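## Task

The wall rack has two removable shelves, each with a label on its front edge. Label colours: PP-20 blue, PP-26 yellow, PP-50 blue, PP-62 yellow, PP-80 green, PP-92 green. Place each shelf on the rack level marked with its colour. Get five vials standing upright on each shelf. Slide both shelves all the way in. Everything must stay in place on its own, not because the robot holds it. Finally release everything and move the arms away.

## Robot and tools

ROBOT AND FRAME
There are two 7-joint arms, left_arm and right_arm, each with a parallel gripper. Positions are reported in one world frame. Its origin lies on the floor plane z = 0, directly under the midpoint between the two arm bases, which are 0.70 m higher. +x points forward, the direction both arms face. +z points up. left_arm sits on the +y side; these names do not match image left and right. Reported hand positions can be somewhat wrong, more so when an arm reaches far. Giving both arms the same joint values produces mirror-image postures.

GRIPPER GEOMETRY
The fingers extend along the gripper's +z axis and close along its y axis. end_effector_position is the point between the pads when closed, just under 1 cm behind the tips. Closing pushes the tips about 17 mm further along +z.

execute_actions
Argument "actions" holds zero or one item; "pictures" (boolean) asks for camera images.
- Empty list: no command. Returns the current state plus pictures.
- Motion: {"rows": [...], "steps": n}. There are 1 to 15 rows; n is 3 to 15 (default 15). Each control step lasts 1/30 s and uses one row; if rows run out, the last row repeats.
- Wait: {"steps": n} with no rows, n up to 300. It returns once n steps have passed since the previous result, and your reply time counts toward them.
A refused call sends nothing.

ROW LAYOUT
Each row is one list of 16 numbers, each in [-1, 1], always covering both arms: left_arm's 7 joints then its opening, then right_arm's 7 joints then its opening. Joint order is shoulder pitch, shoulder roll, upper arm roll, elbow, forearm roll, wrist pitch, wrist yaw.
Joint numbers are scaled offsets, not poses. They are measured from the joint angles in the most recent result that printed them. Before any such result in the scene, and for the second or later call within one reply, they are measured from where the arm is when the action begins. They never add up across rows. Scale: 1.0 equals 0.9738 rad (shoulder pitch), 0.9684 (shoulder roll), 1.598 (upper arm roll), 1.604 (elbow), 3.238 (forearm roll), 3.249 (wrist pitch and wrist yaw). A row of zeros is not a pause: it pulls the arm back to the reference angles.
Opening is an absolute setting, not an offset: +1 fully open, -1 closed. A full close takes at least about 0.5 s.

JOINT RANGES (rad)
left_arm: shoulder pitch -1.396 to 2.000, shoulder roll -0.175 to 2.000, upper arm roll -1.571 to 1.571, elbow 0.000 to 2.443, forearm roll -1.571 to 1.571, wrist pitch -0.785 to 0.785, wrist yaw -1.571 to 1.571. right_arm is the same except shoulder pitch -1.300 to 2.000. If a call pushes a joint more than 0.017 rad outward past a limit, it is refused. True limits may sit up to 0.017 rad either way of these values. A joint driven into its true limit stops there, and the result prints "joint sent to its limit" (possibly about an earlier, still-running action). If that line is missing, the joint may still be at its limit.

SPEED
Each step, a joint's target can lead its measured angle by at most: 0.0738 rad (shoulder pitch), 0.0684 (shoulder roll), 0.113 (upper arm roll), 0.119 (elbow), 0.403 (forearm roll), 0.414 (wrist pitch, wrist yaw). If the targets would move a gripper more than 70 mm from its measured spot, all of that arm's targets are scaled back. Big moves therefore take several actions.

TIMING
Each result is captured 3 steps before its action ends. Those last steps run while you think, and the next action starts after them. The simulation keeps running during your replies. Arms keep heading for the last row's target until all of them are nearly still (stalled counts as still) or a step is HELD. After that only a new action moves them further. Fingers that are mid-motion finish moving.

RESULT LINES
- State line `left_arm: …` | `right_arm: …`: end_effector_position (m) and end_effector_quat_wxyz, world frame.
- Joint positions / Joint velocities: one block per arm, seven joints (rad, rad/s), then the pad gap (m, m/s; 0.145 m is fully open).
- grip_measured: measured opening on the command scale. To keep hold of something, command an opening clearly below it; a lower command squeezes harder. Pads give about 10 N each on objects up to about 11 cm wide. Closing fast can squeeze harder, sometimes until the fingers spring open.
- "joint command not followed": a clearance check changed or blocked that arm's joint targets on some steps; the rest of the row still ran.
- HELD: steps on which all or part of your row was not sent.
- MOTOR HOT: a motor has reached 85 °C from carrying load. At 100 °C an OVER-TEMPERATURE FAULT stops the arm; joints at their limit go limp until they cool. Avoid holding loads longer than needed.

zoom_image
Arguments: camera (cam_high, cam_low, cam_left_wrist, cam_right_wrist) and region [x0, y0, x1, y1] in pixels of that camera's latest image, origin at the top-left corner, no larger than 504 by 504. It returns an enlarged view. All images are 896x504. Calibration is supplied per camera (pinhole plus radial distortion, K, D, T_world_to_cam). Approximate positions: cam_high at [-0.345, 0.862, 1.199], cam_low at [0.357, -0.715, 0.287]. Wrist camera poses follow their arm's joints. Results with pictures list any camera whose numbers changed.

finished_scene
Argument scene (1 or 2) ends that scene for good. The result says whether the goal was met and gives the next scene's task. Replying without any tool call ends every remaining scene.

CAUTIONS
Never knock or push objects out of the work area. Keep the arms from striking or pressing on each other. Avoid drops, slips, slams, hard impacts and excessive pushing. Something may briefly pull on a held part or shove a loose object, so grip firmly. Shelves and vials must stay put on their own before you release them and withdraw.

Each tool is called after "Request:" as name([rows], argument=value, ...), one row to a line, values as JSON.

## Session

Request:
execute_actions(actions=[])

Scene clock: 0.00 s of 9600.00 s.
left_arm: end_effector_position=(+0.2704, +0.1569, +0.4514) grip_measured=+1.00 end_effector_quat_wxyz=(-0.005, +0.704, +0.006, +0.710) | right_arm: end_effector_position=(+0.2728, -0.1511, +0.4479) grip_measured=+1.00 end_effector_quat_wxyz=(-0.004, +0.707, +0.008, +0.707)
Joint positions: left_arm=[-0.439  0.333 -0.276  1.813  0.175 -0.281 -0.364  0.145] | right_arm=[-0.422  0.341 -0.291  1.796  0.178 -0.277 -0.343  0.145]
Joint velocities: left_arm=[-0.099  0.011 -0.002 -0.022  0.007 -0.007  0.037 -0.   ] | right_arm=[ 0.055 -0.077 -0.007  0.007 -0.037 -0.007 -0.007  0.   ]
Motor temperatures (°C, as the motors report them): left_arm=[27 24 26 25 28 27 26] | right_arm=[27 27 28 28 26 24 27]

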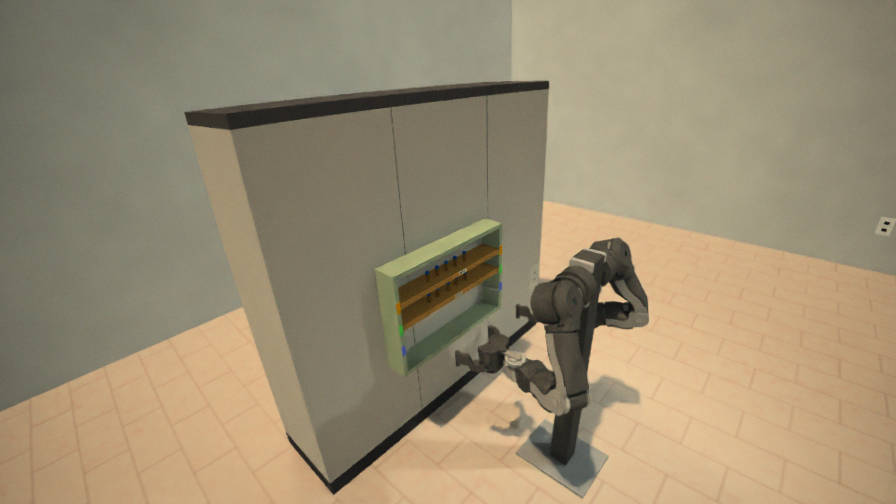

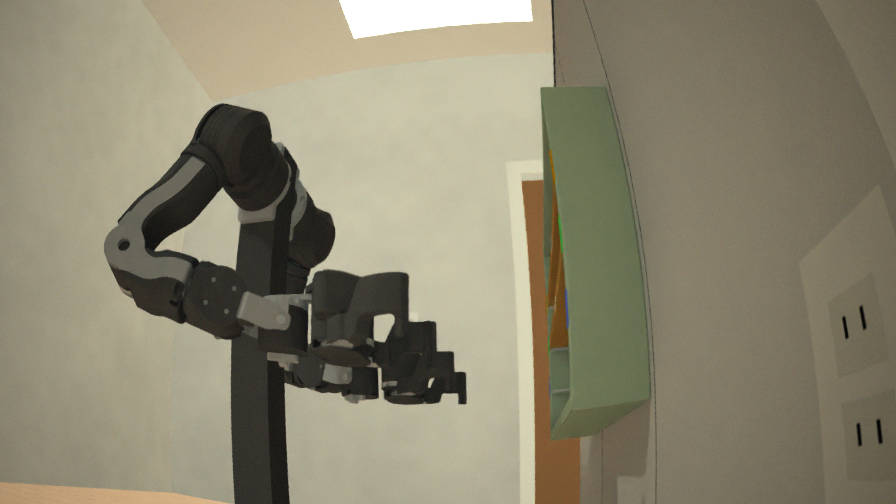

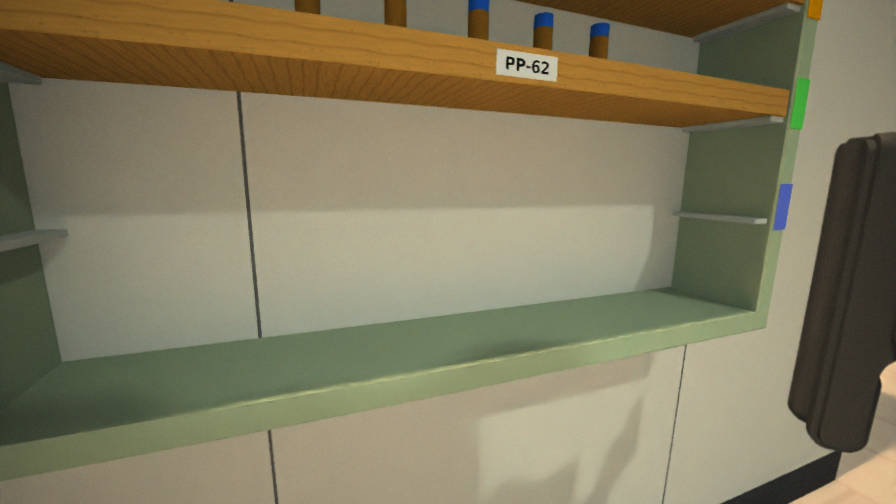

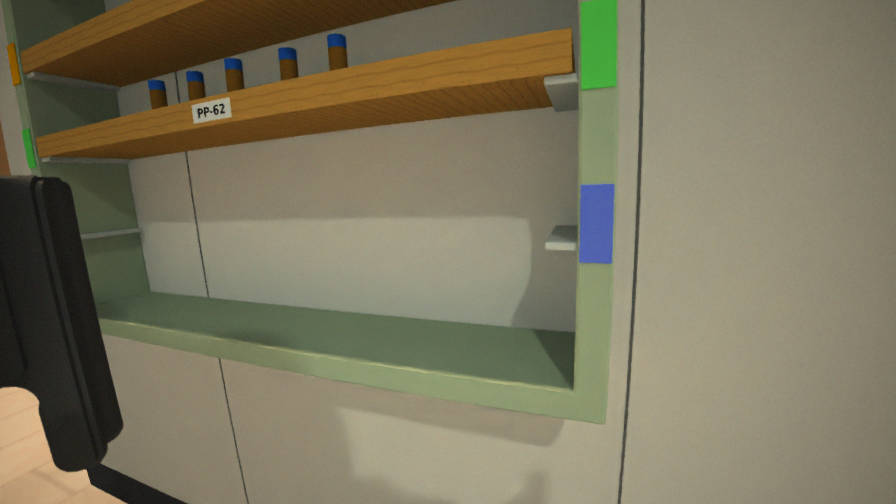

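Request:
execute_actions([
  {"rows":[[0.03,-0.04,0.02,0.015,0.04,0,-0.01,0.8,0.03,-0.04,0.02,0.015,-0.05,0,0.03,0.8],[0.07,-0.08,0.04,0.03,0.08,-0.005,-0.02,0.8,0.07,-0.08,0.04,0.035,-0.1,-0.005,0.07,0.8],[0.11,-0.13,0.065,0.05,0.13,-0.01,-0.03,0.8,0.11,-0.13,0.065,0.055,-0.16,-0.01,0.11,0.8],[0.15,-0.18,0.09,0.065,0.18,-0.015,-0.045,0.8,0.15,-0.18,0.09,0.075,-0.22,-0.015,0.15,0.8],[0.2,-0.23,0.115,0.085,0.23,-0.02,-0.06,0.8,0.2,-0.23,0.12,0.1,-0.28,-0.02,0.2,0.8],[0.25,-0.28,0.14,0.1,0.28,-0.024,-0.07,0.8,0.25,-0.28,0.145,0.12,-0.34,-0.024,0.24,0.8],[0.3,-0.32,0.16,0.115,0.32,-0.027,-0.08,0.8,0.3,-0.325,0.165,0.135,-0.4,-0.026,0.28,0.8],[0.35,-0.344,0.173,0.125,0.35,-0.027,-0.087,0.8,0.35,-0.352,0.182,0.148,-0.456,-0.026,0.313,0.8],[0.4,-0.344,0.173,0.125,0.35,-0.027,-0.087,0.8,0.4,-0.352,0.182,0.148,-0.456,-0.026,0.313,0.8],[0.45,-0.344,0.173,0.125,0.35,-0.027,-0.087,0.8,0.45,-0.352,0.182,0.148,-0.456,-0.026,0.313,0.8],[0.5,-0.344,0.173,0.125,0.35,-0.027,-0.087,0.8,0.495,-0.352,0.182,0.148,-0.456,-0.026,0.313,0.8],[0.55,-0.344,0.173,0.125,0.35,-0.027,-0.087,0.8,0.54,-0.352,0.182,0.148,-0.456,-0.026,0.313,0.8],[0.585,-0.344,0.173,0.125,0.35,-0.027,-0.087,0.8,0.575,-0.352,0.182,0.148,-0.456,-0.026,0.313,0.8],[0.607,-0.344,0.173,0.125,0.35,-0.027,-0.087,0.8,0.594,-0.352,0.182,0.148,-0.456,-0.026,0.313,0.8]]},
])

Request:
execute_actions([
  {"steps":14},
], pictures=true)

Request:
zoom_image(camera="cam_high", region=[400, 230, 520, 310])

Scene clock: 0.90 s of 9600.00 s.
left_arm: end_effector_position=(+0.3541, +0.2238, +0.5821) grip_measured=+0.80 end_effector_quat_wxyz=(+0.357, +0.393, +0.607, +0.592) | right_arm: end_effector_position=(+0.3528, -0.0835, +0.5898) grip_measured=+0.80 end_effector_quat_wxyz=(+0.359, +0.391, +0.603, +0.596)
Joint positions: left_arm=[ 0.097 -0.     0.     2.011  1.298 -0.366 -0.64   0.132] | right_arm=[ 0.106  0.002  0.001  2.031 -1.284 -0.359  0.659  0.132]
Joint velocities: left_arm=[ 1.22  -0.077 -0.017 -0.027  0.198  0.037 -0.022  0.   ] | right_arm=[ 1.154 -0.033  0.002  0.007 -0.286  0.051  0.007  0.   ]
Motor temperatures (°C, as the motors report them): left_arm=[27 24 26 25 28 28 26] | right_arm=[27 27 28 28 26 24 27]
Steps of this call (steps 1 to 15: nothing new was sent; steps 16 to 27: the first 12 steps of this action). Readings (joint positions):
16: left_arm=[-0.432 0.305 -0.256 1.818 0.230 -0.278 -0.373] | right_arm=[-0.416 0.316 -0.266 1.800 0.109 -0.273 -0.305]
17: left_arm=[-0.399 0.255 -0.222 1.834 0.324 -0.279 -0.397] | right_arm=[-0.385 0.269 -0.229 1.820 -0.004 -0.273 -0.227]
19: left_arm=[-0.284 0.155 -0.139 1.914 0.590 -0.305 -0.457] | right_arm=[-0.265 0.162 -0.154 1.913 -0.331 -0.302 -0.003]
23: left_arm=[-0.103 -0.003 -0.001 2.005 1.166 -0.363 -0.608] | right_arm=[-0.083 -0.005 -0.008 2.028 -1.068 -0.358 0.521]
27: the state above

Scene clock: 1.37 s of 9600.00 s.
left_arm: end_effector_position=(+0.3597, +0.2231, +0.6012) grip_measured=+0.80 end_effector_quat_wxyz=(+0.376, +0.377, +0.599, +0.599) | right_arm: end_effector_position=(+0.3577, -0.0845, +0.6064) grip_measured=+0.80 end_effector_quat_wxyz=(+0.377, +0.377, +0.598, +0.599)
Joint positions: left_arm=[ 0.15  -0.     0.     2.014  1.306 -0.366 -0.643  0.132] | right_arm=[ 0.155  0.001  0.001  2.036 -1.298 -0.359  0.668  0.132]
Joint velocities: left_arm=[-0.033 -0.033 -0.017 -0.002  0.022 -0.007  0.022 -0.   ] | right_arm=[-0.033 -0.033 -0.002  0.002  0.007  0.022  0.007 -0.   ]
Motor temperatures (°C, as the motors report them): left_arm=[27 24 26 25 28 28 26] | right_arm=[27 27 28 28 26 24 27]
Kept back: nothing.
Steps of this call (steps 1 to 3: the last 3 steps of your previous action; steps 4 to 14: the robot went on to your last target). Readings (joint positions):
1: left_arm=[0.138 -0.000 0.000 2.013 1.301 -0.366 -0.640] | right_arm=[0.145 0.001 0.001 2.033 -1.290 -0.359 0.661]
2: left_arm=[0.162 -0.000 0.000 2.015 1.303 -0.366 -0.640] | right_arm=[0.169 0.001 0.001 2.035 -1.293 -0.359 0.661]
4: left_arm=[0.156 -0.000 0.000 2.017 1.304 -0.366 -0.641] | right_arm=[0.163 0.001 0.001 2.038 -1.295 -0.359 0.663]
8: left_arm=[0.150 -0.000 0.000 2.014 1.306 -0.366 -0.643] | right_arm=[0.155 0.001 0.001 2.036 -1.298 -0.359 0.668]
14: the state above
camera_calibration (this result's frames):
cam_left_wrist: T_world_to_cam=[[-0.310732, -0.153193, 0.938071, -0.421528], [0.279799, -0.957939, -0.0637558, 0.163218], [0.908382, 0.242661, 0.340525, -0.529128], [0, 0, 0, 1]] pos_world=[0.304, 0.220176, 0.586011]
cam_right_wrist: T_world_to_cam=[[0.314763, 0.123451, 0.941108, -0.671027], [0.280251, -0.959389, 0.0321166, -0.188335], [0.906854, 0.253638, -0.336577, -0.046899], [0, 0, 0, 1]] pos_world=[0.306526, -0.0859523, 0.621773]

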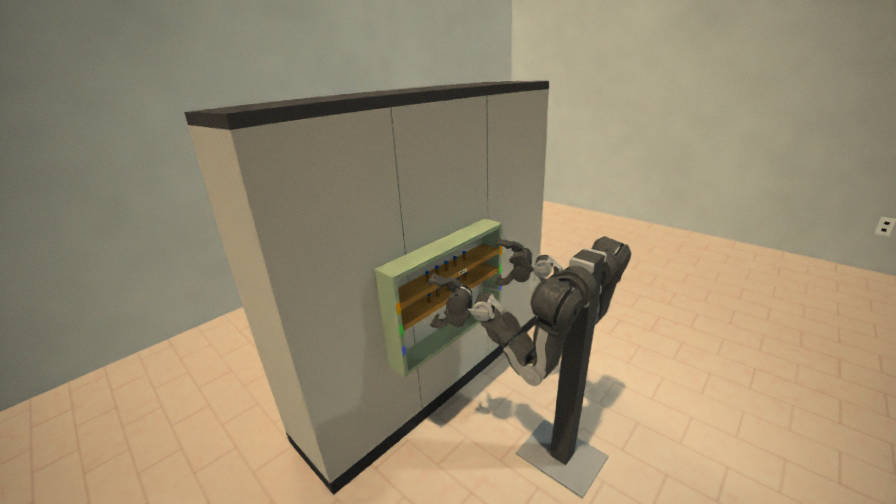

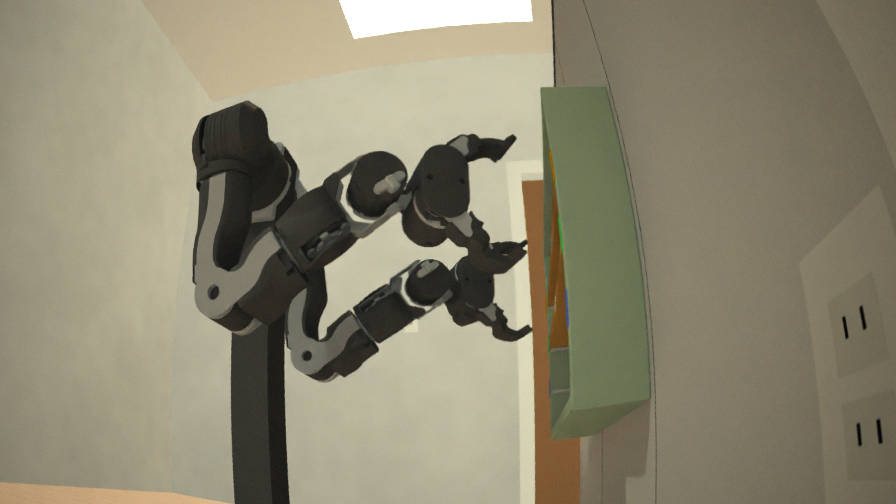

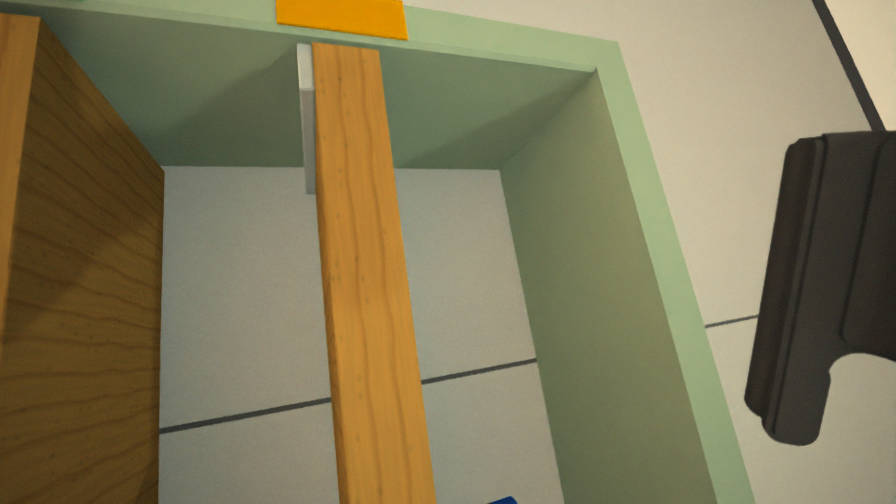

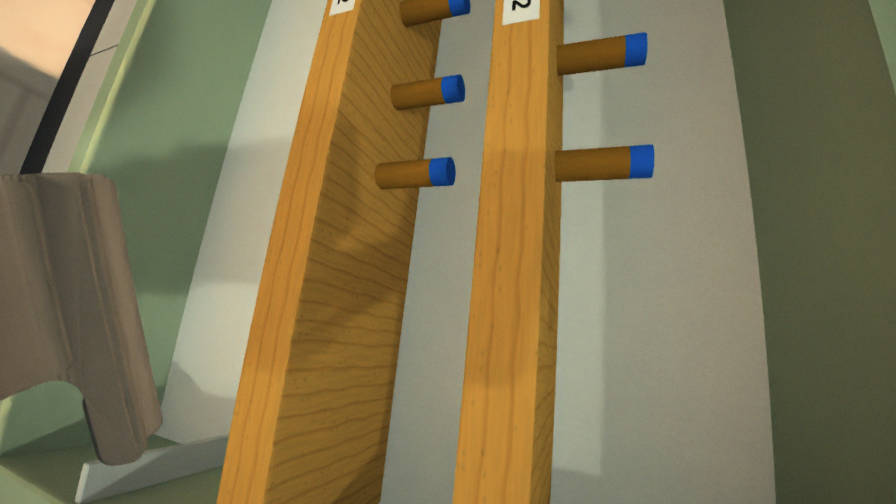

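Region (400, 230, 520, 310) of cam_high's 896x504 image, scaled by 4.200, with more detail than that image has.

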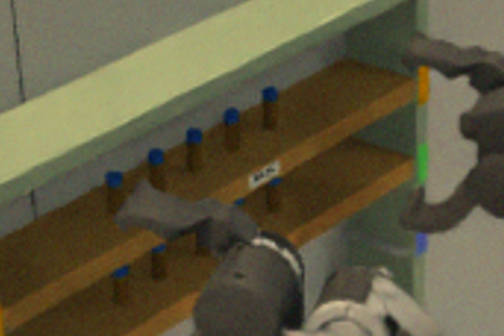

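Request:
execute_actions([
  {"rows":[[0,0,0,0,0,0,0,-0.45,0,0,0,0,0,0,0,-0.45]],"steps":11},
])

Request:
execute_actions([
  {"rows":[[0.014,0,0,-0.012,0,0,0.002,-0.45,0.015,0,0,-0.012,0,0,-0.002,-0.45],[0.04,0,0,-0.034,0.002,-0.001,0.005,-0.45,0.045,0,0,-0.036,-0.002,-0.001,-0.005,-0.45],[0.068,0,0,-0.057,0.003,-0.002,0.009,-0.45,0.075,0,0,-0.06,-0.003,-0.002,-0.009,-0.45],[0.095,0,0,-0.08,0.005,-0.003,0.012,-0.45,0.106,0,0,-0.085,-0.005,-0.003,-0.012,-0.45],[0.122,0,0,-0.103,0.006,-0.004,0.016,-0.45,0.136,0,0,-0.11,-0.006,-0.004,-0.016,-0.45],[0.149,0,0,-0.126,0.007,-0.005,0.019,-0.45,0.166,0,0,-0.135,-0.007,-0.005,-0.019,-0.45],[0.176,0,0,-0.149,0.009,-0.006,0.023,-0.45,0.196,0,0,-0.161,-0.009,-0.006,-0.023,-0.45],[0.203,0,0,-0.172,0.01,-0.007,0.026,-0.45,0.227,0,0,-0.187,-0.01,-0.007,-0.027,-0.45],[0.23,0,0,-0.195,0.011,-0.008,0.03,-0.45,0.257,0,0,-0.213,-0.011,-0.008,-0.031,-0.45],[0.251,0,0,-0.213,0.013,-0.009,0.033,-0.45,0.281,0,0,-0.234,-0.013,-0.009,-0.034,-0.45],[0.264,0,0,-0.225,0.014,-0.01,0.035,-0.45,0.295,0,0,-0.247,-0.014,-0.01,-0.036,-0.45],[0.27,0,0,-0.23,0.014,-0.01,0.035,-0.45,0.302,0,0,-0.253,-0.014,-0.01,-0.036,-0.45]]},
])

Request:
execute_actions([
  {"steps":8},
], pictures=true)

Scene clock: 2.00 s of 9600.00 s.
left_arm: end_effector_position=(+0.3597, +0.2231, +0.6012) grip_measured=-0.35 end_effector_quat_wxyz=(+0.376, +0.377, +0.599, +0.599) | right_arm: end_effector_position=(+0.3577, -0.0845, +0.6064) grip_measured=-0.35 end_effector_quat_wxyz=(+0.377, +0.377, +0.598, +0.599)
Joint positions: left_arm=[ 0.15  -0.     0.     2.014  1.306 -0.366 -0.643  0.049] | right_arm=[ 0.155  0.001  0.001  2.036 -1.298 -0.359  0.668  0.049]
Joint velocities: left_arm=[-0.099 -0.033  0.017 -0.007  0.007  0.037 -0.022 -0.329] | right_arm=[-0.099  0.011  0.012  0.007 -0.066 -0.022 -0.037 -0.329]
Motor temperatures (°C, as the motors report them): left_arm=[27 24 26 25 28 28 26] | right_arm=[27 27 28 28 26 24 27]
Steps of this call (steps 1 to 11: the robot went on to your last target; steps 12 to 19: the first 8 steps of this action). Readings (joint positions):
12: left_arm=[0.150 -0.000 0.000 2.014 1.306 -0.366 -0.643] | right_arm=[0.155 0.001 0.001 2.036 -1.298 -0.359 0.668]
13: left_arm=[0.150 -0.000 0.000 2.014 1.306 -0.366 -0.643] | right_arm=[0.155 0.001 0.001 2.036 -1.298 -0.359 0.668]
15: left_arm=[0.150 -0.000 0.000 2.014 1.306 -0.366 -0.643] | right_arm=[0.155 0.001 0.001 2.036 -1.298 -0.359 0.668]
19: the state above

Scene clock: 2.50 s of 9600.00 s.
left_arm: end_effector_position=(+0.4267, +0.2230, +0.5977) grip_measured=-0.45 end_effector_quat_wxyz=(+0.376, +0.377, +0.601, +0.597) | right_arm: end_effector_position=(+0.4321, -0.0847, +0.6069) grip_measured=-0.45 end_effector_quat_wxyz=(+0.377, +0.377, +0.598, +0.598)
Joint positions: left_arm=[ 0.414 -0.     0.     1.649  1.348 -0.393 -0.541  0.042] | right_arm=[ 0.453  0.001  0.001  1.634 -1.339 -0.385  0.561  0.042]
Joint velocities: left_arm=[ 0.077 -0.033  0.002 -0.115  0.066 -0.051  0.11  -0.   ] | right_arm=[-0.011  0.033 -0.002 -0.134 -0.051 -0.066 -0.11   0.   ]
Motor temperatures (°C, as the motors report them): left_arm=[27 24 26 25 28 28 26] | right_arm=[27 27 28 28 26 24 27]
Steps of this call (steps 1 to 3: the last 3 steps of your previous action; steps 4 to 15: the first 12 steps of this action, its rows measured from where the robot was after step 3). Readings (joint positions):
3: left_arm=[0.150 -0.000 0.000 2.014 1.306 -0.366 -0.643] | right_arm=[0.155 0.001 0.001 2.036 -1.298 -0.359 0.668]
4: left_arm=[0.156 -0.000 0.000 2.005 1.306 -0.367 -0.642] | right_arm=[0.162 0.001 0.001 2.026 -1.297 -0.359 0.668]
5: left_arm=[0.180 -0.000 0.000 1.972 1.308 -0.368 -0.638] | right_arm=[0.188 0.001 0.001 1.991 -1.298 -0.361 0.663]
7: left_arm=[0.243 -0.000 0.000 1.890 1.316 -0.371 -0.622] | right_arm=[0.260 0.001 0.001 1.904 -1.307 -0.364 0.647]
11: left_arm=[0.344 -0.000 0.000 1.744 1.333 -0.382 -0.579] | right_arm=[0.373 0.001 0.001 1.742 -1.324 -0.375 0.601]
15: the state above

Scene clock: 2.77 s of 9600.00 s.
left_arm: end_effector_position=(+0.4266, +0.2233, +0.5982) grip_measured=-0.45 end_effector_quat_wxyz=(+0.377, +0.375, +0.600, +0.598) | right_arm: end_effector_position=(+0.4321, -0.0845, +0.6071) grip_measured=-0.45 end_effector_quat_wxyz=(+0.378, +0.375, +0.598, +0.599)
Joint positions: left_arm=[ 0.414 -0.     0.     1.648  1.35  -0.396 -0.536  0.042] | right_arm=[ 0.453  0.001  0.001  1.634 -1.341 -0.388  0.557  0.042]
Joint velocities: left_arm=[-0.011 -0.033 -0.002  0.007 -0.051  0.081  0.022  0.   ] | right_arm=[-0.055 -0.055 -0.002 -0.012  0.007  0.007  0.022 -0.   ]
Motor temperatures (°C, as the motors report them): left_arm=[27 24 26 25 28 28 26] | right_arm=[27 27 28 28 26 24 27]
Kept back: nothing.
Steps of this call (steps 1 to 3: the last 3 steps of your previous action; steps 4 to 8: the robot went on to your last target). Readings (joint positions):
1: left_arm=[0.414 -0.000 0.000 1.648 1.350 -0.394 -0.539] | right_arm=[0.453 0.001 0.001 1.634 -1.340 -0.386 0.559]
2: left_arm=[0.414 -0.000 0.000 1.648 1.350 -0.395 -0.538] | right_arm=[0.453 0.001 0.001 1.634 -1.341 -0.388 0.558]
4: left_arm=[0.414 -0.000 0.000 1.648 1.350 -0.396 -0.537] | right_arm=[0.453 0.001 0.001 1.634 -1.341 -0.388 0.557]
8: the state above
camera_calibration (this result's frames):
cam_left_wrist: T_world_to_cam=[[-0.311783, -0.148288, 0.938511, -0.398804], [0.281556, -0.957802, -0.0578005, 0.140185], [0.907479, 0.246222, 0.340378, -0.589248], [0, 0, 0, 1]] pos_world=[0.37092, 0.220217, 0.582952]
cam_right_wrist: T_world_to_cam=[[0.311668, 0.126906, 0.941678, -0.693822], [0.280663, -0.959117, 0.0363649, -0.211923], [0.907795, 0.252961, -0.334544, -0.115756], [0, 0, 0, 1]] pos_world=[0.380804, -0.0859267, 0.622338]

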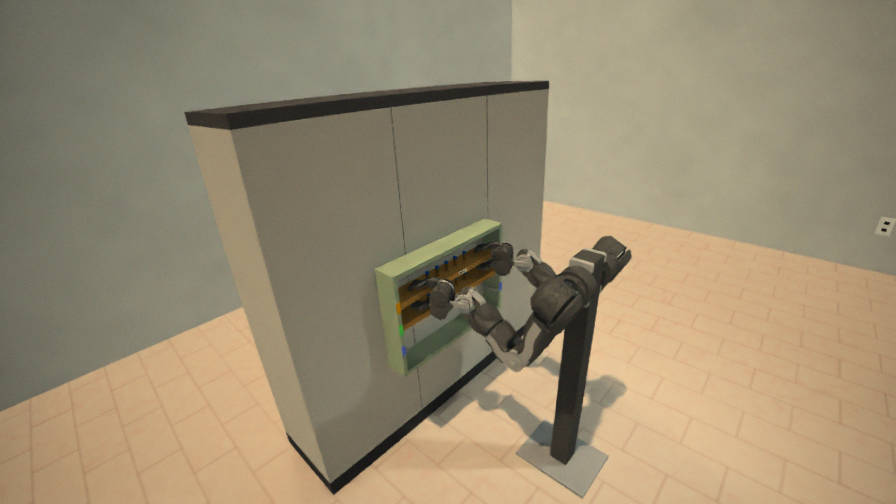

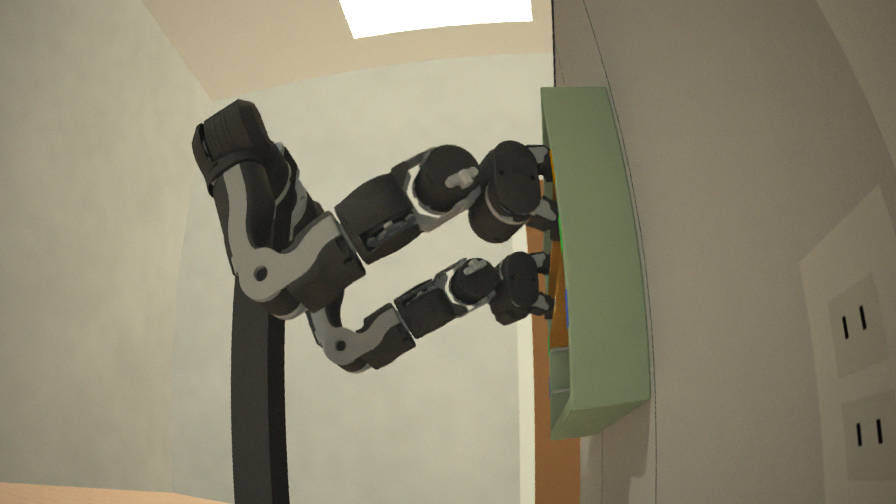

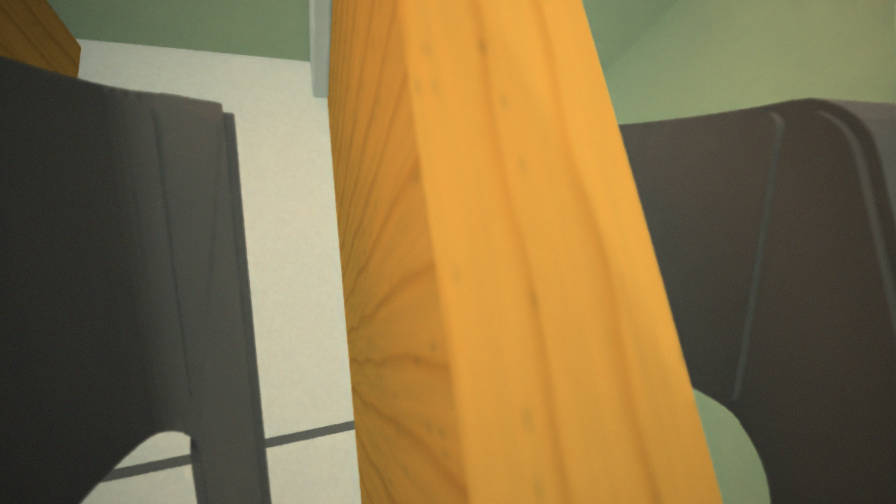

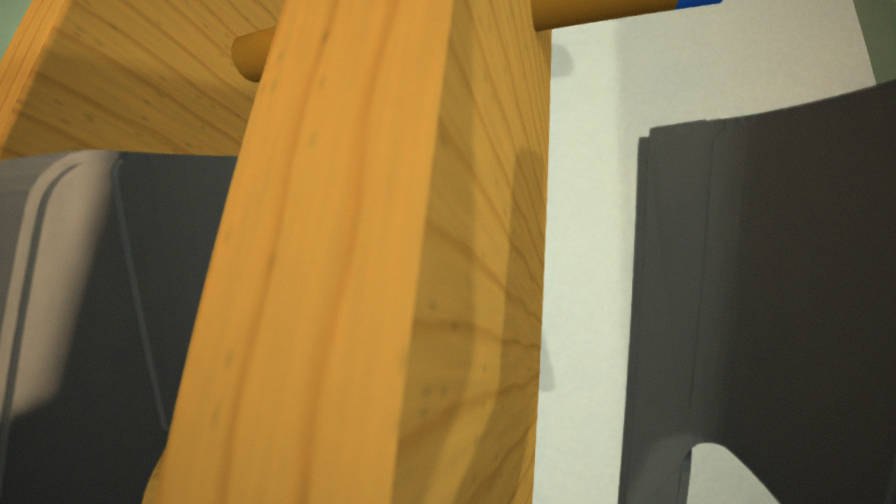

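Request:
execute_actions([
  {"rows":[[0.012,0,0,-0.008,0,0,0.001,-0.45,0.003,0,0,-0.007,0,0,-0.003,-0.45],[0.024,0,0,-0.017,0,0,0.002,-0.45,0.006,0,0,-0.014,0,0,-0.005,-0.45],[0.034,0,0,-0.025,0,0,0.003,-0.5,0.008,0,0,-0.02,-0.002,-0.002,-0.007,-0.5],[0.034,0,0,-0.025,0,0,0.003,-0.55,0.008,0,0,-0.02,-0.002,-0.002,-0.007,-0.55],[0.034,0,0,-0.025,0,0,0.003,-0.6,0.008,0,0,-0.02,-0.002,-0.002,-0.007,-0.6],[0.034,0,0,-0.025,0,0,0.003,-0.66,0.008,0,0,-0.02,-0.002,-0.002,-0.007,-0.66],[0.034,0,0,-0.025,0,0,0.003,-0.7,0.008,0,0,-0.02,-0.002,-0.002,-0.007,-0.7],[0.034,0,0,-0.025,0,0,0.003,-0.74,0.008,0,0,-0.02,-0.002,-0.002,-0.007,-0.74],[0.034,0,0,-0.025,0,0,0.003,-0.78,0.008,0,0,-0.02,-0.002,-0.002,-0.007,-0.78],[0.034,0,0,-0.025,0,0,0.003,-0.84,0.008,0,0,-0.02,-0.002,-0.002,-0.007,-0.84],[0.034,0,0,-0.025,0,0,0.003,-0.92,0.008,0,0,-0.02,-0.002,-0.002,-0.007,-0.92],[0.034,0,0,-0.025,0,0,0.003,-1,0.008,0,0,-0.02,-0.002,-0.002,-0.007,-1]]},
])

Request:
execute_actions([
  {"rows":[[0,0,0,0.008,-0.002,0,0,-1,0,0,0,0.008,0.002,0,0,-1],[-0.006,0,0,0.016,-0.003,0.001,-0.001,-1,-0.006,0,0,0.016,0.003,0.001,0.001,-1],[-0.016,0,0,0.025,-0.005,0.001,-0.003,-1,-0.016,0,0,0.025,0.005,0.001,0.003,-1],[-0.028,0,0,0.038,-0.006,0.002,-0.005,-1,-0.028,0,0,0.038,0.006,0.002,0.005,-1],[-0.043,0,0,0.052,-0.007,0.002,-0.008,-1,-0.043,0,0,0.052,0.007,0.002,0.008,-1],[-0.059,0,0,0.068,-0.008,0.003,-0.011,-1,-0.059,0,0,0.068,0.008,0.003,0.011,-1],[-0.075,0,0,0.084,-0.009,0.004,-0.015,-1,-0.075,0,0,0.084,0.009,0.004,0.015,-1],[-0.092,0,0,0.101,-0.01,0.005,-0.018,-1,-0.092,0,0,0.101,0.01,0.005,0.018,-1],[-0.109,0,0,0.118,-0.011,0.005,-0.021,-1,-0.109,0,0,0.118,0.011,0.005,0.021,-1],[-0.125,0,0,0.133,-0.013,0.006,-0.024,-1,-0.125,0,0,0.133,0.013,0.006,0.024,-1],[-0.139,0,0,0.148,-0.014,0.007,-0.027,-1,-0.139,0,0,0.148,0.014,0.007,0.027,-1],[-0.154,0,0,0.162,-0.015,0.008,-0.03,-1,-0.154,0,0,0.162,0.015,0.008,0.03,-1],[-0.164,0,0,0.172,-0.016,0.008,-0.032,-1,-0.164,0,0,0.172,0.016,0.008,0.032,-1],[-0.171,0,0,0.179,-0.016,0.009,-0.033,-1,-0.171,0,0,0.179,0.016,0.009,0.033,-1],[-0.175,0,0,0.183,-0.016,0.009,-0.033,-1,-0.175,0,0,0.183,0.016,0.009,0.033,-1]]},
])

Request:
execute_actions([
  {"steps":9},
])

Scene clock: 3.70 s of 9600.00 s.
left_arm: end_effector_position=(+0.4341, +0.2234, +0.6012) grip_measured=-0.76 end_effector_quat_wxyz=(+0.377, +0.374, +0.599, +0.600) | right_arm: end_effector_position=(+0.4360, -0.0843, +0.6030) grip_measured=-0.76 end_effector_quat_wxyz=(+0.377, +0.375, +0.599, +0.598)
Joint positions: left_arm=[ 0.449 -0.     0.     1.608  1.351 -0.397 -0.526  0.018] | right_arm=[ 0.461  0.001  0.001  1.602 -1.349 -0.394  0.535  0.018]
Joint velocities: left_arm=[ 0.011 -0.011 -0.002 -0.007 -0.022 -0.066 -0.066 -0.   ] | right_arm=[-0.055 -0.011  0.002  0.002  0.022  0.037  0.051  0.   ]
Motor temperatures (°C, as the motors report them): left_arm=[27 24 26 25 28 28 26] | right_arm=[27 27 28 28 26 24 27]
Steps of this call (steps 1 to 15: the robot went on to your last target; step 16: nothing new was sent; steps 17 to 28: the first 12 steps of this action). Readings (joint positions):
17: left_arm=[0.418 -0.000 0.000 1.641 1.350 -0.396 -0.536] | right_arm=[0.454 0.001 0.001 1.629 -1.341 -0.388 0.554]
18: left_arm=[0.430 -0.000 0.000 1.626 1.350 -0.396 -0.535] | right_arm=[0.457 0.001 0.001 1.618 -1.341 -0.388 0.550]
20: left_arm=[0.449 -0.000 0.000 1.608 1.350 -0.396 -0.534] | right_arm=[0.459 0.001 0.001 1.602 -1.345 -0.390 0.544]
24: left_arm=[0.449 -0.000 0.000 1.608 1.350 -0.396 -0.530] | right_arm=[0.460 0.001 0.001 1.602 -1.346 -0.392 0.537]
28: the state above

Scene clock: 4.20 s of 9600.00 s.
left_arm: end_effector_position=(+0.3922, +0.2234, +0.6097) grip_measured=-0.76 end_effector_quat_wxyz=(+0.381, +0.370, +0.596, +0.602) | right_arm: end_effector_position=(+0.3940, -0.0836, +0.6108) grip_measured=-0.76 end_effector_quat_wxyz=(+0.380, +0.370, +0.598, +0.601)
Joint positions: left_arm=[ 0.298 -0.     0.     1.859  1.315 -0.376 -0.619  0.018] | right_arm=[ 0.311  0.001  0.001  1.852 -1.312 -0.377  0.629  0.018]
Joint velocities: left_arm=[-0.363  0.011 -0.017  0.584 -0.095 -0.007 -0.154  0.   ] | right_arm=[-0.319 -0.011  0.002  0.608  0.139 -0.007  0.154 -0.   ]
Motor temperatures (°C, as the motors report them): left_arm=[27 24 26 25 28 28 26] | right_arm=[27 27 28 28 26 24 27]
Steps of this call (steps 1 to 3: the last 3 steps of your previous action; steps 4 to 15: the first 12 steps of this action, its rows measured from where the robot was after step 3). Readings (joint positions):
3: left_arm=[0.449 -0.000 0.000 1.608 1.351 -0.397 -0.526] | right_arm=[0.461 0.001 0.001 1.602 -1.349 -0.394 0.535]
4: left_arm=[0.448 -0.000 0.000 1.612 1.351 -0.397 -0.528] | right_arm=[0.460 0.001 0.001 1.606 -1.350 -0.394 0.538]
5: left_arm=[0.444 -0.000 0.000 1.622 1.350 -0.396 -0.533] | right_arm=[0.456 0.001 0.001 1.616 -1.349 -0.394 0.542]
7: left_arm=[0.421 -0.000 0.000 1.659 1.343 -0.394 -0.542] | right_arm=[0.434 0.001 0.001 1.653 -1.343 -0.392 0.553]
11: left_arm=[0.357 -0.000 0.000 1.759 1.331 -0.385 -0.580] | right_arm=[0.370 0.001 0.001 1.753 -1.329 -0.386 0.590]
15: the state above

Scene clock: 4.50 s of 9600.00 s.
left_arm: end_effector_position=(+0.3858, +0.2232, +0.6101) grip_measured=-0.76 end_effector_quat_wxyz=(+0.379, +0.373, +0.597, +0.601) | right_arm: end_effector_position=(+0.3876, -0.0837, +0.6111) grip_measured=-0.76 end_effector_quat_wxyz=(+0.378, +0.372, +0.599, +0.600)
Joint positions: left_arm=[ 0.276 -0.001  0.     1.896  1.308 -0.369 -0.64   0.018] | right_arm=[ 0.289  0.001  0.001  1.889 -1.305 -0.371  0.651  0.018]
Joint velocities: left_arm=[-0.011 -0.077  0.002  0.012 -0.022 -0.066 -0.037  0.   ] | right_arm=[-0.055 -0.033 -0.007 -0.002  0.022  0.037  0.022  0.   ]
Motor temperatures (°C, as the motors report them): left_arm=[27 24 26 25 28 28 26] | right_arm=[27 27 28 28 26 24 27]
Kept back: nothing.
Steps of this call (steps 1 to 3: the last 3 steps of your previous action; steps 4 to 9: the robot went on to your last target). Readings (joint positions):
1: left_arm=[0.287 -0.001 0.000 1.878 1.311 -0.374 -0.626] | right_arm=[0.299 0.001 0.001 1.871 -1.309 -0.375 0.637]
2: left_arm=[0.280 -0.001 0.000 1.889 1.309 -0.372 -0.632] | right_arm=[0.292 0.001 0.001 1.882 -1.306 -0.374 0.643]
4: left_arm=[0.276 -0.001 0.000 1.896 1.308 -0.370 -0.638] | right_arm=[0.289 0.001 0.001 1.889 -1.305 -0.372 0.648]
8: left_arm=[0.276 -0.001 0.000 1.896 1.308 -0.369 -0.640] | right_arm=[0.289 0.001 0.001 1.889 -1.305 -0.371 0.651]
9: the state above

Request:
execute_actions([
  {"rows":[[-0.001,0,0,0.008,-0.003,0,0.002,-1,-0.001,0,0,0.008,0.002,0.001,-0.002,-1],[-0.008,0,0,0.013,-0.003,0,0.001,-1,-0.008,0,0,0.013,0.003,0.001,-0.001,-1],[-0.019,0,0,0.021,-0.004,0.001,0,-1,-0.019,0,0,0.021,0.003,0.002,0,-1],[-0.033,0,0,0.032,-0.004,0.001,-0.001,-1,-0.033,0,0,0.032,0.003,0.002,0.001,-1],[-0.049,0,0,0.044,-0.005,0.001,-0.003,-1,-0.049,0,0,0.044,0.004,0.003,0.003,-1],[-0.067,0,0,0.057,-0.005,0.002,-0.004,-1,-0.067,0,0,0.057,0.004,0.003,0.004,-1],[-0.085,0,0,0.071,-0.006,0.002,-0.005,-1,-0.085,0,0,0.071,0.005,0.004,0.005,-1],[-0.104,0,0,0.085,-0.006,0.002,-0.007,-1,-0.104,0,0,0.085,0.005,0.004,0.007,-1],[-0.123,0,0,0.099,-0.007,0.003,-0.008,-1,-0.123,0,0,0.099,0.006,0.005,0.008,-1],[-0.141,0,0,0.113,-0.007,0.003,-0.01,-1,-0.141,0,0,0.113,0.006,0.005,0.01,-1],[-0.157,0,0,0.125,-0.008,0.003,-0.011,-1,-0.157,0,0,0.125,0.007,0.006,0.011,-1],[-0.173,0,0,0.137,-0.008,0.004,-0.012,-1,-0.173,0,0,0.137,0.007,0.006,0.012,-1],[-0.185,0,0,0.146,-0.008,0.004,-0.013,-1,-0.185,0,0,0.146,0.008,0.006,0.013,-1],[-0.193,0,0,0.152,-0.008,0.004,-0.014,-1,-0.193,0,0,0.152,0.008,0.006,0.014,-1],[-0.197,0,0,0.155,-0.008,0.004,-0.014,-1,-0.197,0,0,0.155,0.008,0.006,0.014,-1]]},
])

Request:
execute_actions([
  {"rows":[[-0.001,0,0,0.003,0,-0.001,0.008,-1,-0.001,0,0,0.003,0,-0.001,-0.008,-1],[-0.007,0,0,-0.003,0.003,-0.003,0.018,-1,-0.007,0,0,-0.003,-0.003,-0.003,-0.018,-1],[-0.017,0,0,-0.012,0.007,-0.005,0.028,-1,-0.017,0,0,-0.012,-0.007,-0.005,-0.028,-1],[-0.03,0,0,-0.021,0.011,-0.007,0.038,-1,-0.03,0,0,-0.021,-0.011,-0.007,-0.038,-1],[-0.044,0,0,-0.032,0.015,-0.01,0.05,-1,-0.044,0,0,-0.032,-0.015,-0.01,-0.05,-1],[-0.06,0,0,-0.044,0.02,-0.013,0.061,-1,-0.06,0,0,-0.044,-0.02,-0.013,-0.061,-1],[-0.077,0,0,-0.055,0.024,-0.015,0.073,-1,-0.077,0,0,-0.055,-0.024,-0.015,-0.073,-1],[-0.094,0,0,-0.068,0.029,-0.018,0.085,-1,-0.094,0,0,-0.068,-0.029,-0.018,-0.085,-1],[-0.111,0,0,-0.08,0.034,-0.02,0.096,-1,-0.111,0,0,-0.08,-0.034,-0.02,-0.096,-1],[-0.127,0,0,-0.092,0.038,-0.022,0.106,-1,-0.127,0,0,-0.092,-0.038,-0.022,-0.106,-1],[-0.142,0,0,-0.102,0.042,-0.023,0.116,-1,-0.142,0,0,-0.102,-0.042,-0.023,-0.116,-1],[-0.156,0,0,-0.112,0.045,-0.024,0.123,-1,-0.156,0,0,-0.112,-0.045,-0.024,-0.123,-1],[-0.167,0,0,-0.12,0.047,-0.025,0.128,-1,-0.167,0,0,-0.12,-0.047,-0.025,-0.128,-1],[-0.174,0,0,-0.125,0.048,-0.025,0.131,-1,-0.174,0,0,-0.125,-0.048,-0.025,-0.131,-1],[-0.178,0,0,-0.128,0.048,-0.025,0.131,-1,-0.178,0,0,-0.128,-0.048,-0.025,-0.131,-1]]},
])

Request:
execute_actions([
  {"steps":10},
], pictures=true)

Scene clock: 5.53 s of 9600.00 s.
left_arm: end_effector_position=(+0.3441, +0.2230, +0.6105) grip_measured=-0.76 end_effector_quat_wxyz=(+0.380, +0.373, +0.597, +0.601) | right_arm: end_effector_position=(+0.3458, -0.0833, +0.6110) grip_measured=-0.76 end_effector_quat_wxyz=(+0.378, +0.372, +0.599, +0.600)
Joint positions: left_arm=[ 0.107 -0.001 -0.     2.107  1.293 -0.358 -0.681  0.018] | right_arm=[ 0.119  0.001  0.     2.1   -1.288 -0.361  0.693  0.018]
Joint velocities: left_arm=[-0.407 -0.033 -0.007  0.486 -0.037  0.022 -0.125  0.   ] | right_arm=[-0.429 -0.077  0.002  0.491  0.051 -0.022  0.022 -0.   ]
Motor temperatures (°C, as the motors report them): left_arm=[27 24 26 25 28 28 26] | right_arm=[27 27 28 28 26 24 27]
Steps of this call (steps 1 to 19: the robot went on to your last target; steps 20 to 31: the first 12 steps of this action). Readings (joint positions):
20: left_arm=[0.275 -0.001 0.000 1.898 1.308 -0.369 -0.641] | right_arm=[0.288 0.001 0.001 1.892 -1.305 -0.371 0.652]
21: left_arm=[0.270 -0.001 0.000 1.907 1.307 -0.369 -0.642] | right_arm=[0.283 0.001 0.001 1.900 -1.304 -0.371 0.653]
23: left_arm=[0.244 -0.001 0.000 1.938 1.305 -0.367 -0.646] | right_arm=[0.257 0.001 0.001 1.931 -1.302 -0.370 0.658]
27: left_arm=[0.173 -0.001 0.000 2.022 1.299 -0.363 -0.664] | right_arm=[0.186 0.001 0.001 2.015 -1.296 -0.365 0.676]
31: the state above

Scene clock: 6.03 s of 9600.00 s.
left_arm: end_effector_position=(+0.3372, +0.2229, +0.5464) grip_measured=-0.76 end_effector_quat_wxyz=(+0.378, +0.374, +0.599, +0.599) | right_arm: end_effector_position=(+0.3393, -0.0835, +0.5472) grip_measured=-0.76 end_effector_quat_wxyz=(+0.377, +0.373, +0.600, +0.599)
Joint positions: left_arm=[-0.072 -0.001 -0.     1.96   1.426 -0.426 -0.344  0.018] | right_arm=[-0.059  0.001  0.     1.954 -1.422 -0.43   0.355  0.018]
Joint velocities: left_arm=[-0.341  0.011 -0.007 -0.359  0.33  -0.125  0.535 -0.001] | right_arm=[-0.429  0.055  0.022 -0.383 -0.3   -0.095 -0.579  0.001]
Motor temperatures (°C, as the motors report them): left_arm=[27 24 26 25 28 28 26] | right_arm=[27 27 28 28 26 24 27]
Steps of this call (steps 1 to 3: the last 3 steps of your previous action; steps 4 to 15: the first 12 steps of this action, its rows measured from where the robot was after step 3). Readings (joint positions):
3: left_arm=[0.082 -0.001 -0.000 2.138 1.290 -0.356 -0.690] | right_arm=[0.095 0.001 0.000 2.131 -1.285 -0.360 0.701]
4: left_arm=[0.081 -0.001 -0.000 2.139 1.292 -0.356 -0.686] | right_arm=[0.094 0.001 0.000 2.132 -1.286 -0.361 0.698]
5: left_arm=[0.077 -0.001 -0.000 2.136 1.297 -0.359 -0.670] | right_arm=[0.090 0.001 0.000 2.129 -1.291 -0.364 0.682]
7: left_arm=[0.058 -0.001 -0.000 2.111 1.315 -0.370 -0.612] | right_arm=[0.070 0.001 0.000 2.103 -1.310 -0.375 0.626]
11: left_arm=[-0.011 -0.001 -0.000 2.031 1.370 -0.402 -0.477] | right_arm=[0.002 0.001 0.000 2.025 -1.366 -0.407 0.490]
15: the state above

Scene clock: 6.37 s of 9600.00 s.
left_arm: end_effector_position=(+0.3353, +0.2231, +0.5359) grip_measured=-0.76 end_effector_quat_wxyz=(+0.378, +0.374, +0.598, +0.600) | right_arm: end_effector_position=(+0.3374, -0.0834, +0.5364) grip_measured=-0.76 end_effector_quat_wxyz=(+0.376, +0.373, +0.600, +0.599)
Joint positions: left_arm=[-0.096 -0.001 -0.     1.929  1.449 -0.434 -0.283  0.018] | right_arm=[-0.083  0.001  0.     1.923 -1.446 -0.438  0.295  0.018]
Joint velocities: left_arm=[-0.099 -0.011  0.002 -0.002 -0.081 -0.037  0.007  0.   ] | right_arm=[-0.033 -0.055 -0.002 -0.007 -0.037  0.022  0.007 -0.   ]
Motor temperatures (°C, as the motors report them): left_arm=[27 24 26 25 28 28 26] | right_arm=[27 27 28 28 26 24 27]
Kept back: nothing.
Steps of this call (steps 1 to 3: the last 3 steps of your previous action; steps 4 to 10: the robot went on to your last target). Readings (joint positions):
1: left_arm=[-0.084 -0.001 -0.000 1.946 1.435 -0.430 -0.321] | right_arm=[-0.071 0.001 0.000 1.939 -1.432 -0.434 0.332]
2: left_arm=[-0.092 -0.001 -0.000 1.935 1.443 -0.432 -0.306] | right_arm=[-0.079 0.001 0.000 1.930 -1.439 -0.436 0.317]
4: left_arm=[-0.097 -0.001 -0.000 1.929 1.449 -0.434 -0.294] | right_arm=[-0.084 0.001 0.000 1.923 -1.445 -0.437 0.304]
8: left_arm=[-0.096 -0.001 -0.000 1.929 1.449 -0.434 -0.283] | right_arm=[-0.083 0.001 0.000 1.923 -1.446 -0.438 0.295]
10: the state above
camera_calibration (this result's frames):
cam_left_wrist: T_world_to_cam=[[-0.317739, -0.151262, 0.936035, -0.364885], [0.281617, -0.957701, -0.0591677, 0.162791], [0.905392, 0.244803, 0.346897, -0.487585], [0, 0, 0, 1]] pos_world=[0.279673, 0.220075, 0.520319]
cam_right_wrist: T_world_to_cam=[[0.312003, 0.130689, 0.94105, -0.597332], [0.286833, -0.957233, 0.0378382, -0.184453], [0.905749, 0.258118, -0.336146, -0.0517351], [0, 0, 0, 1]] pos_world=[0.286136, -0.0851461, 0.551708]

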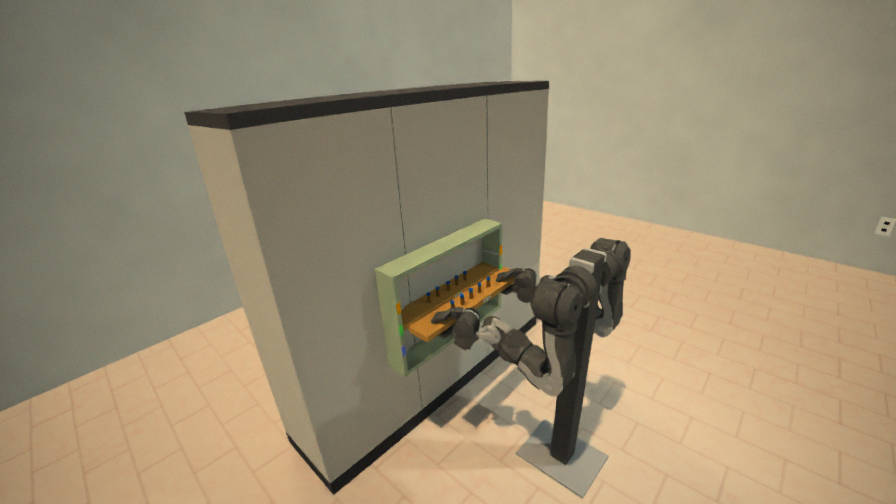

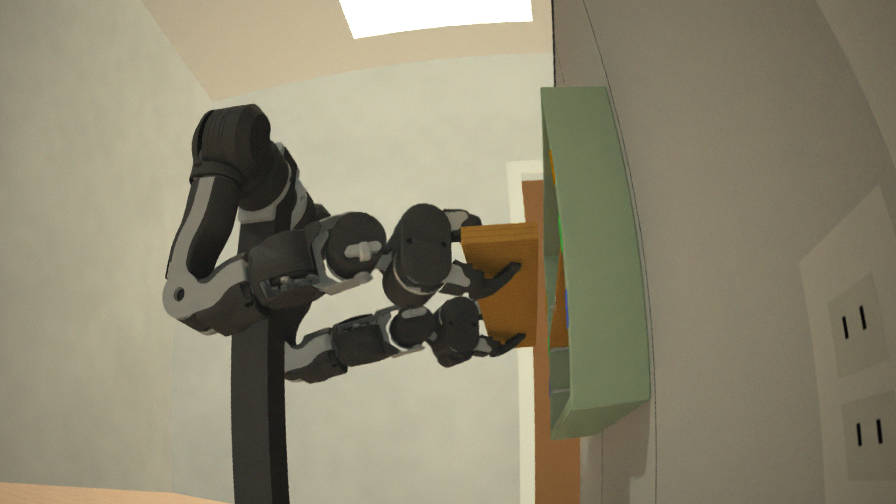

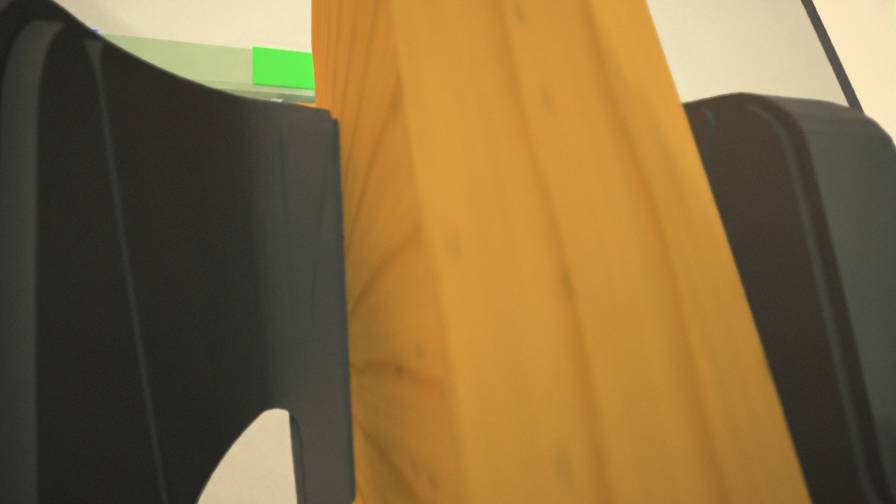

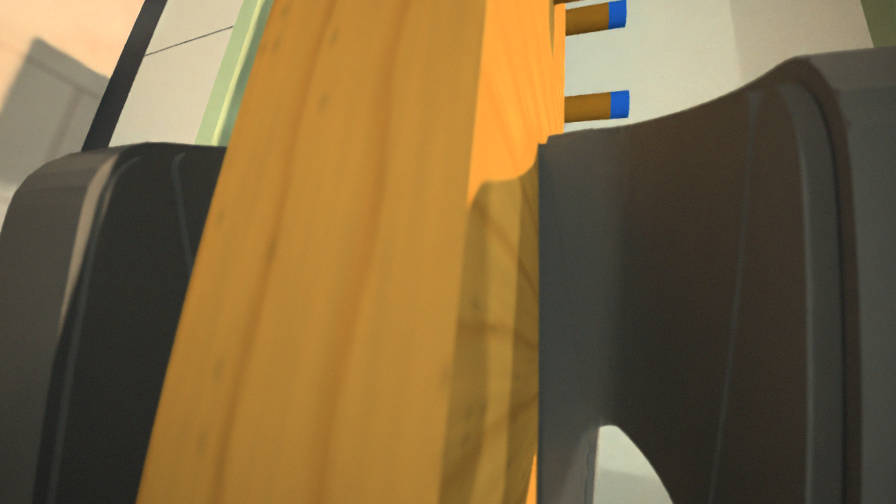

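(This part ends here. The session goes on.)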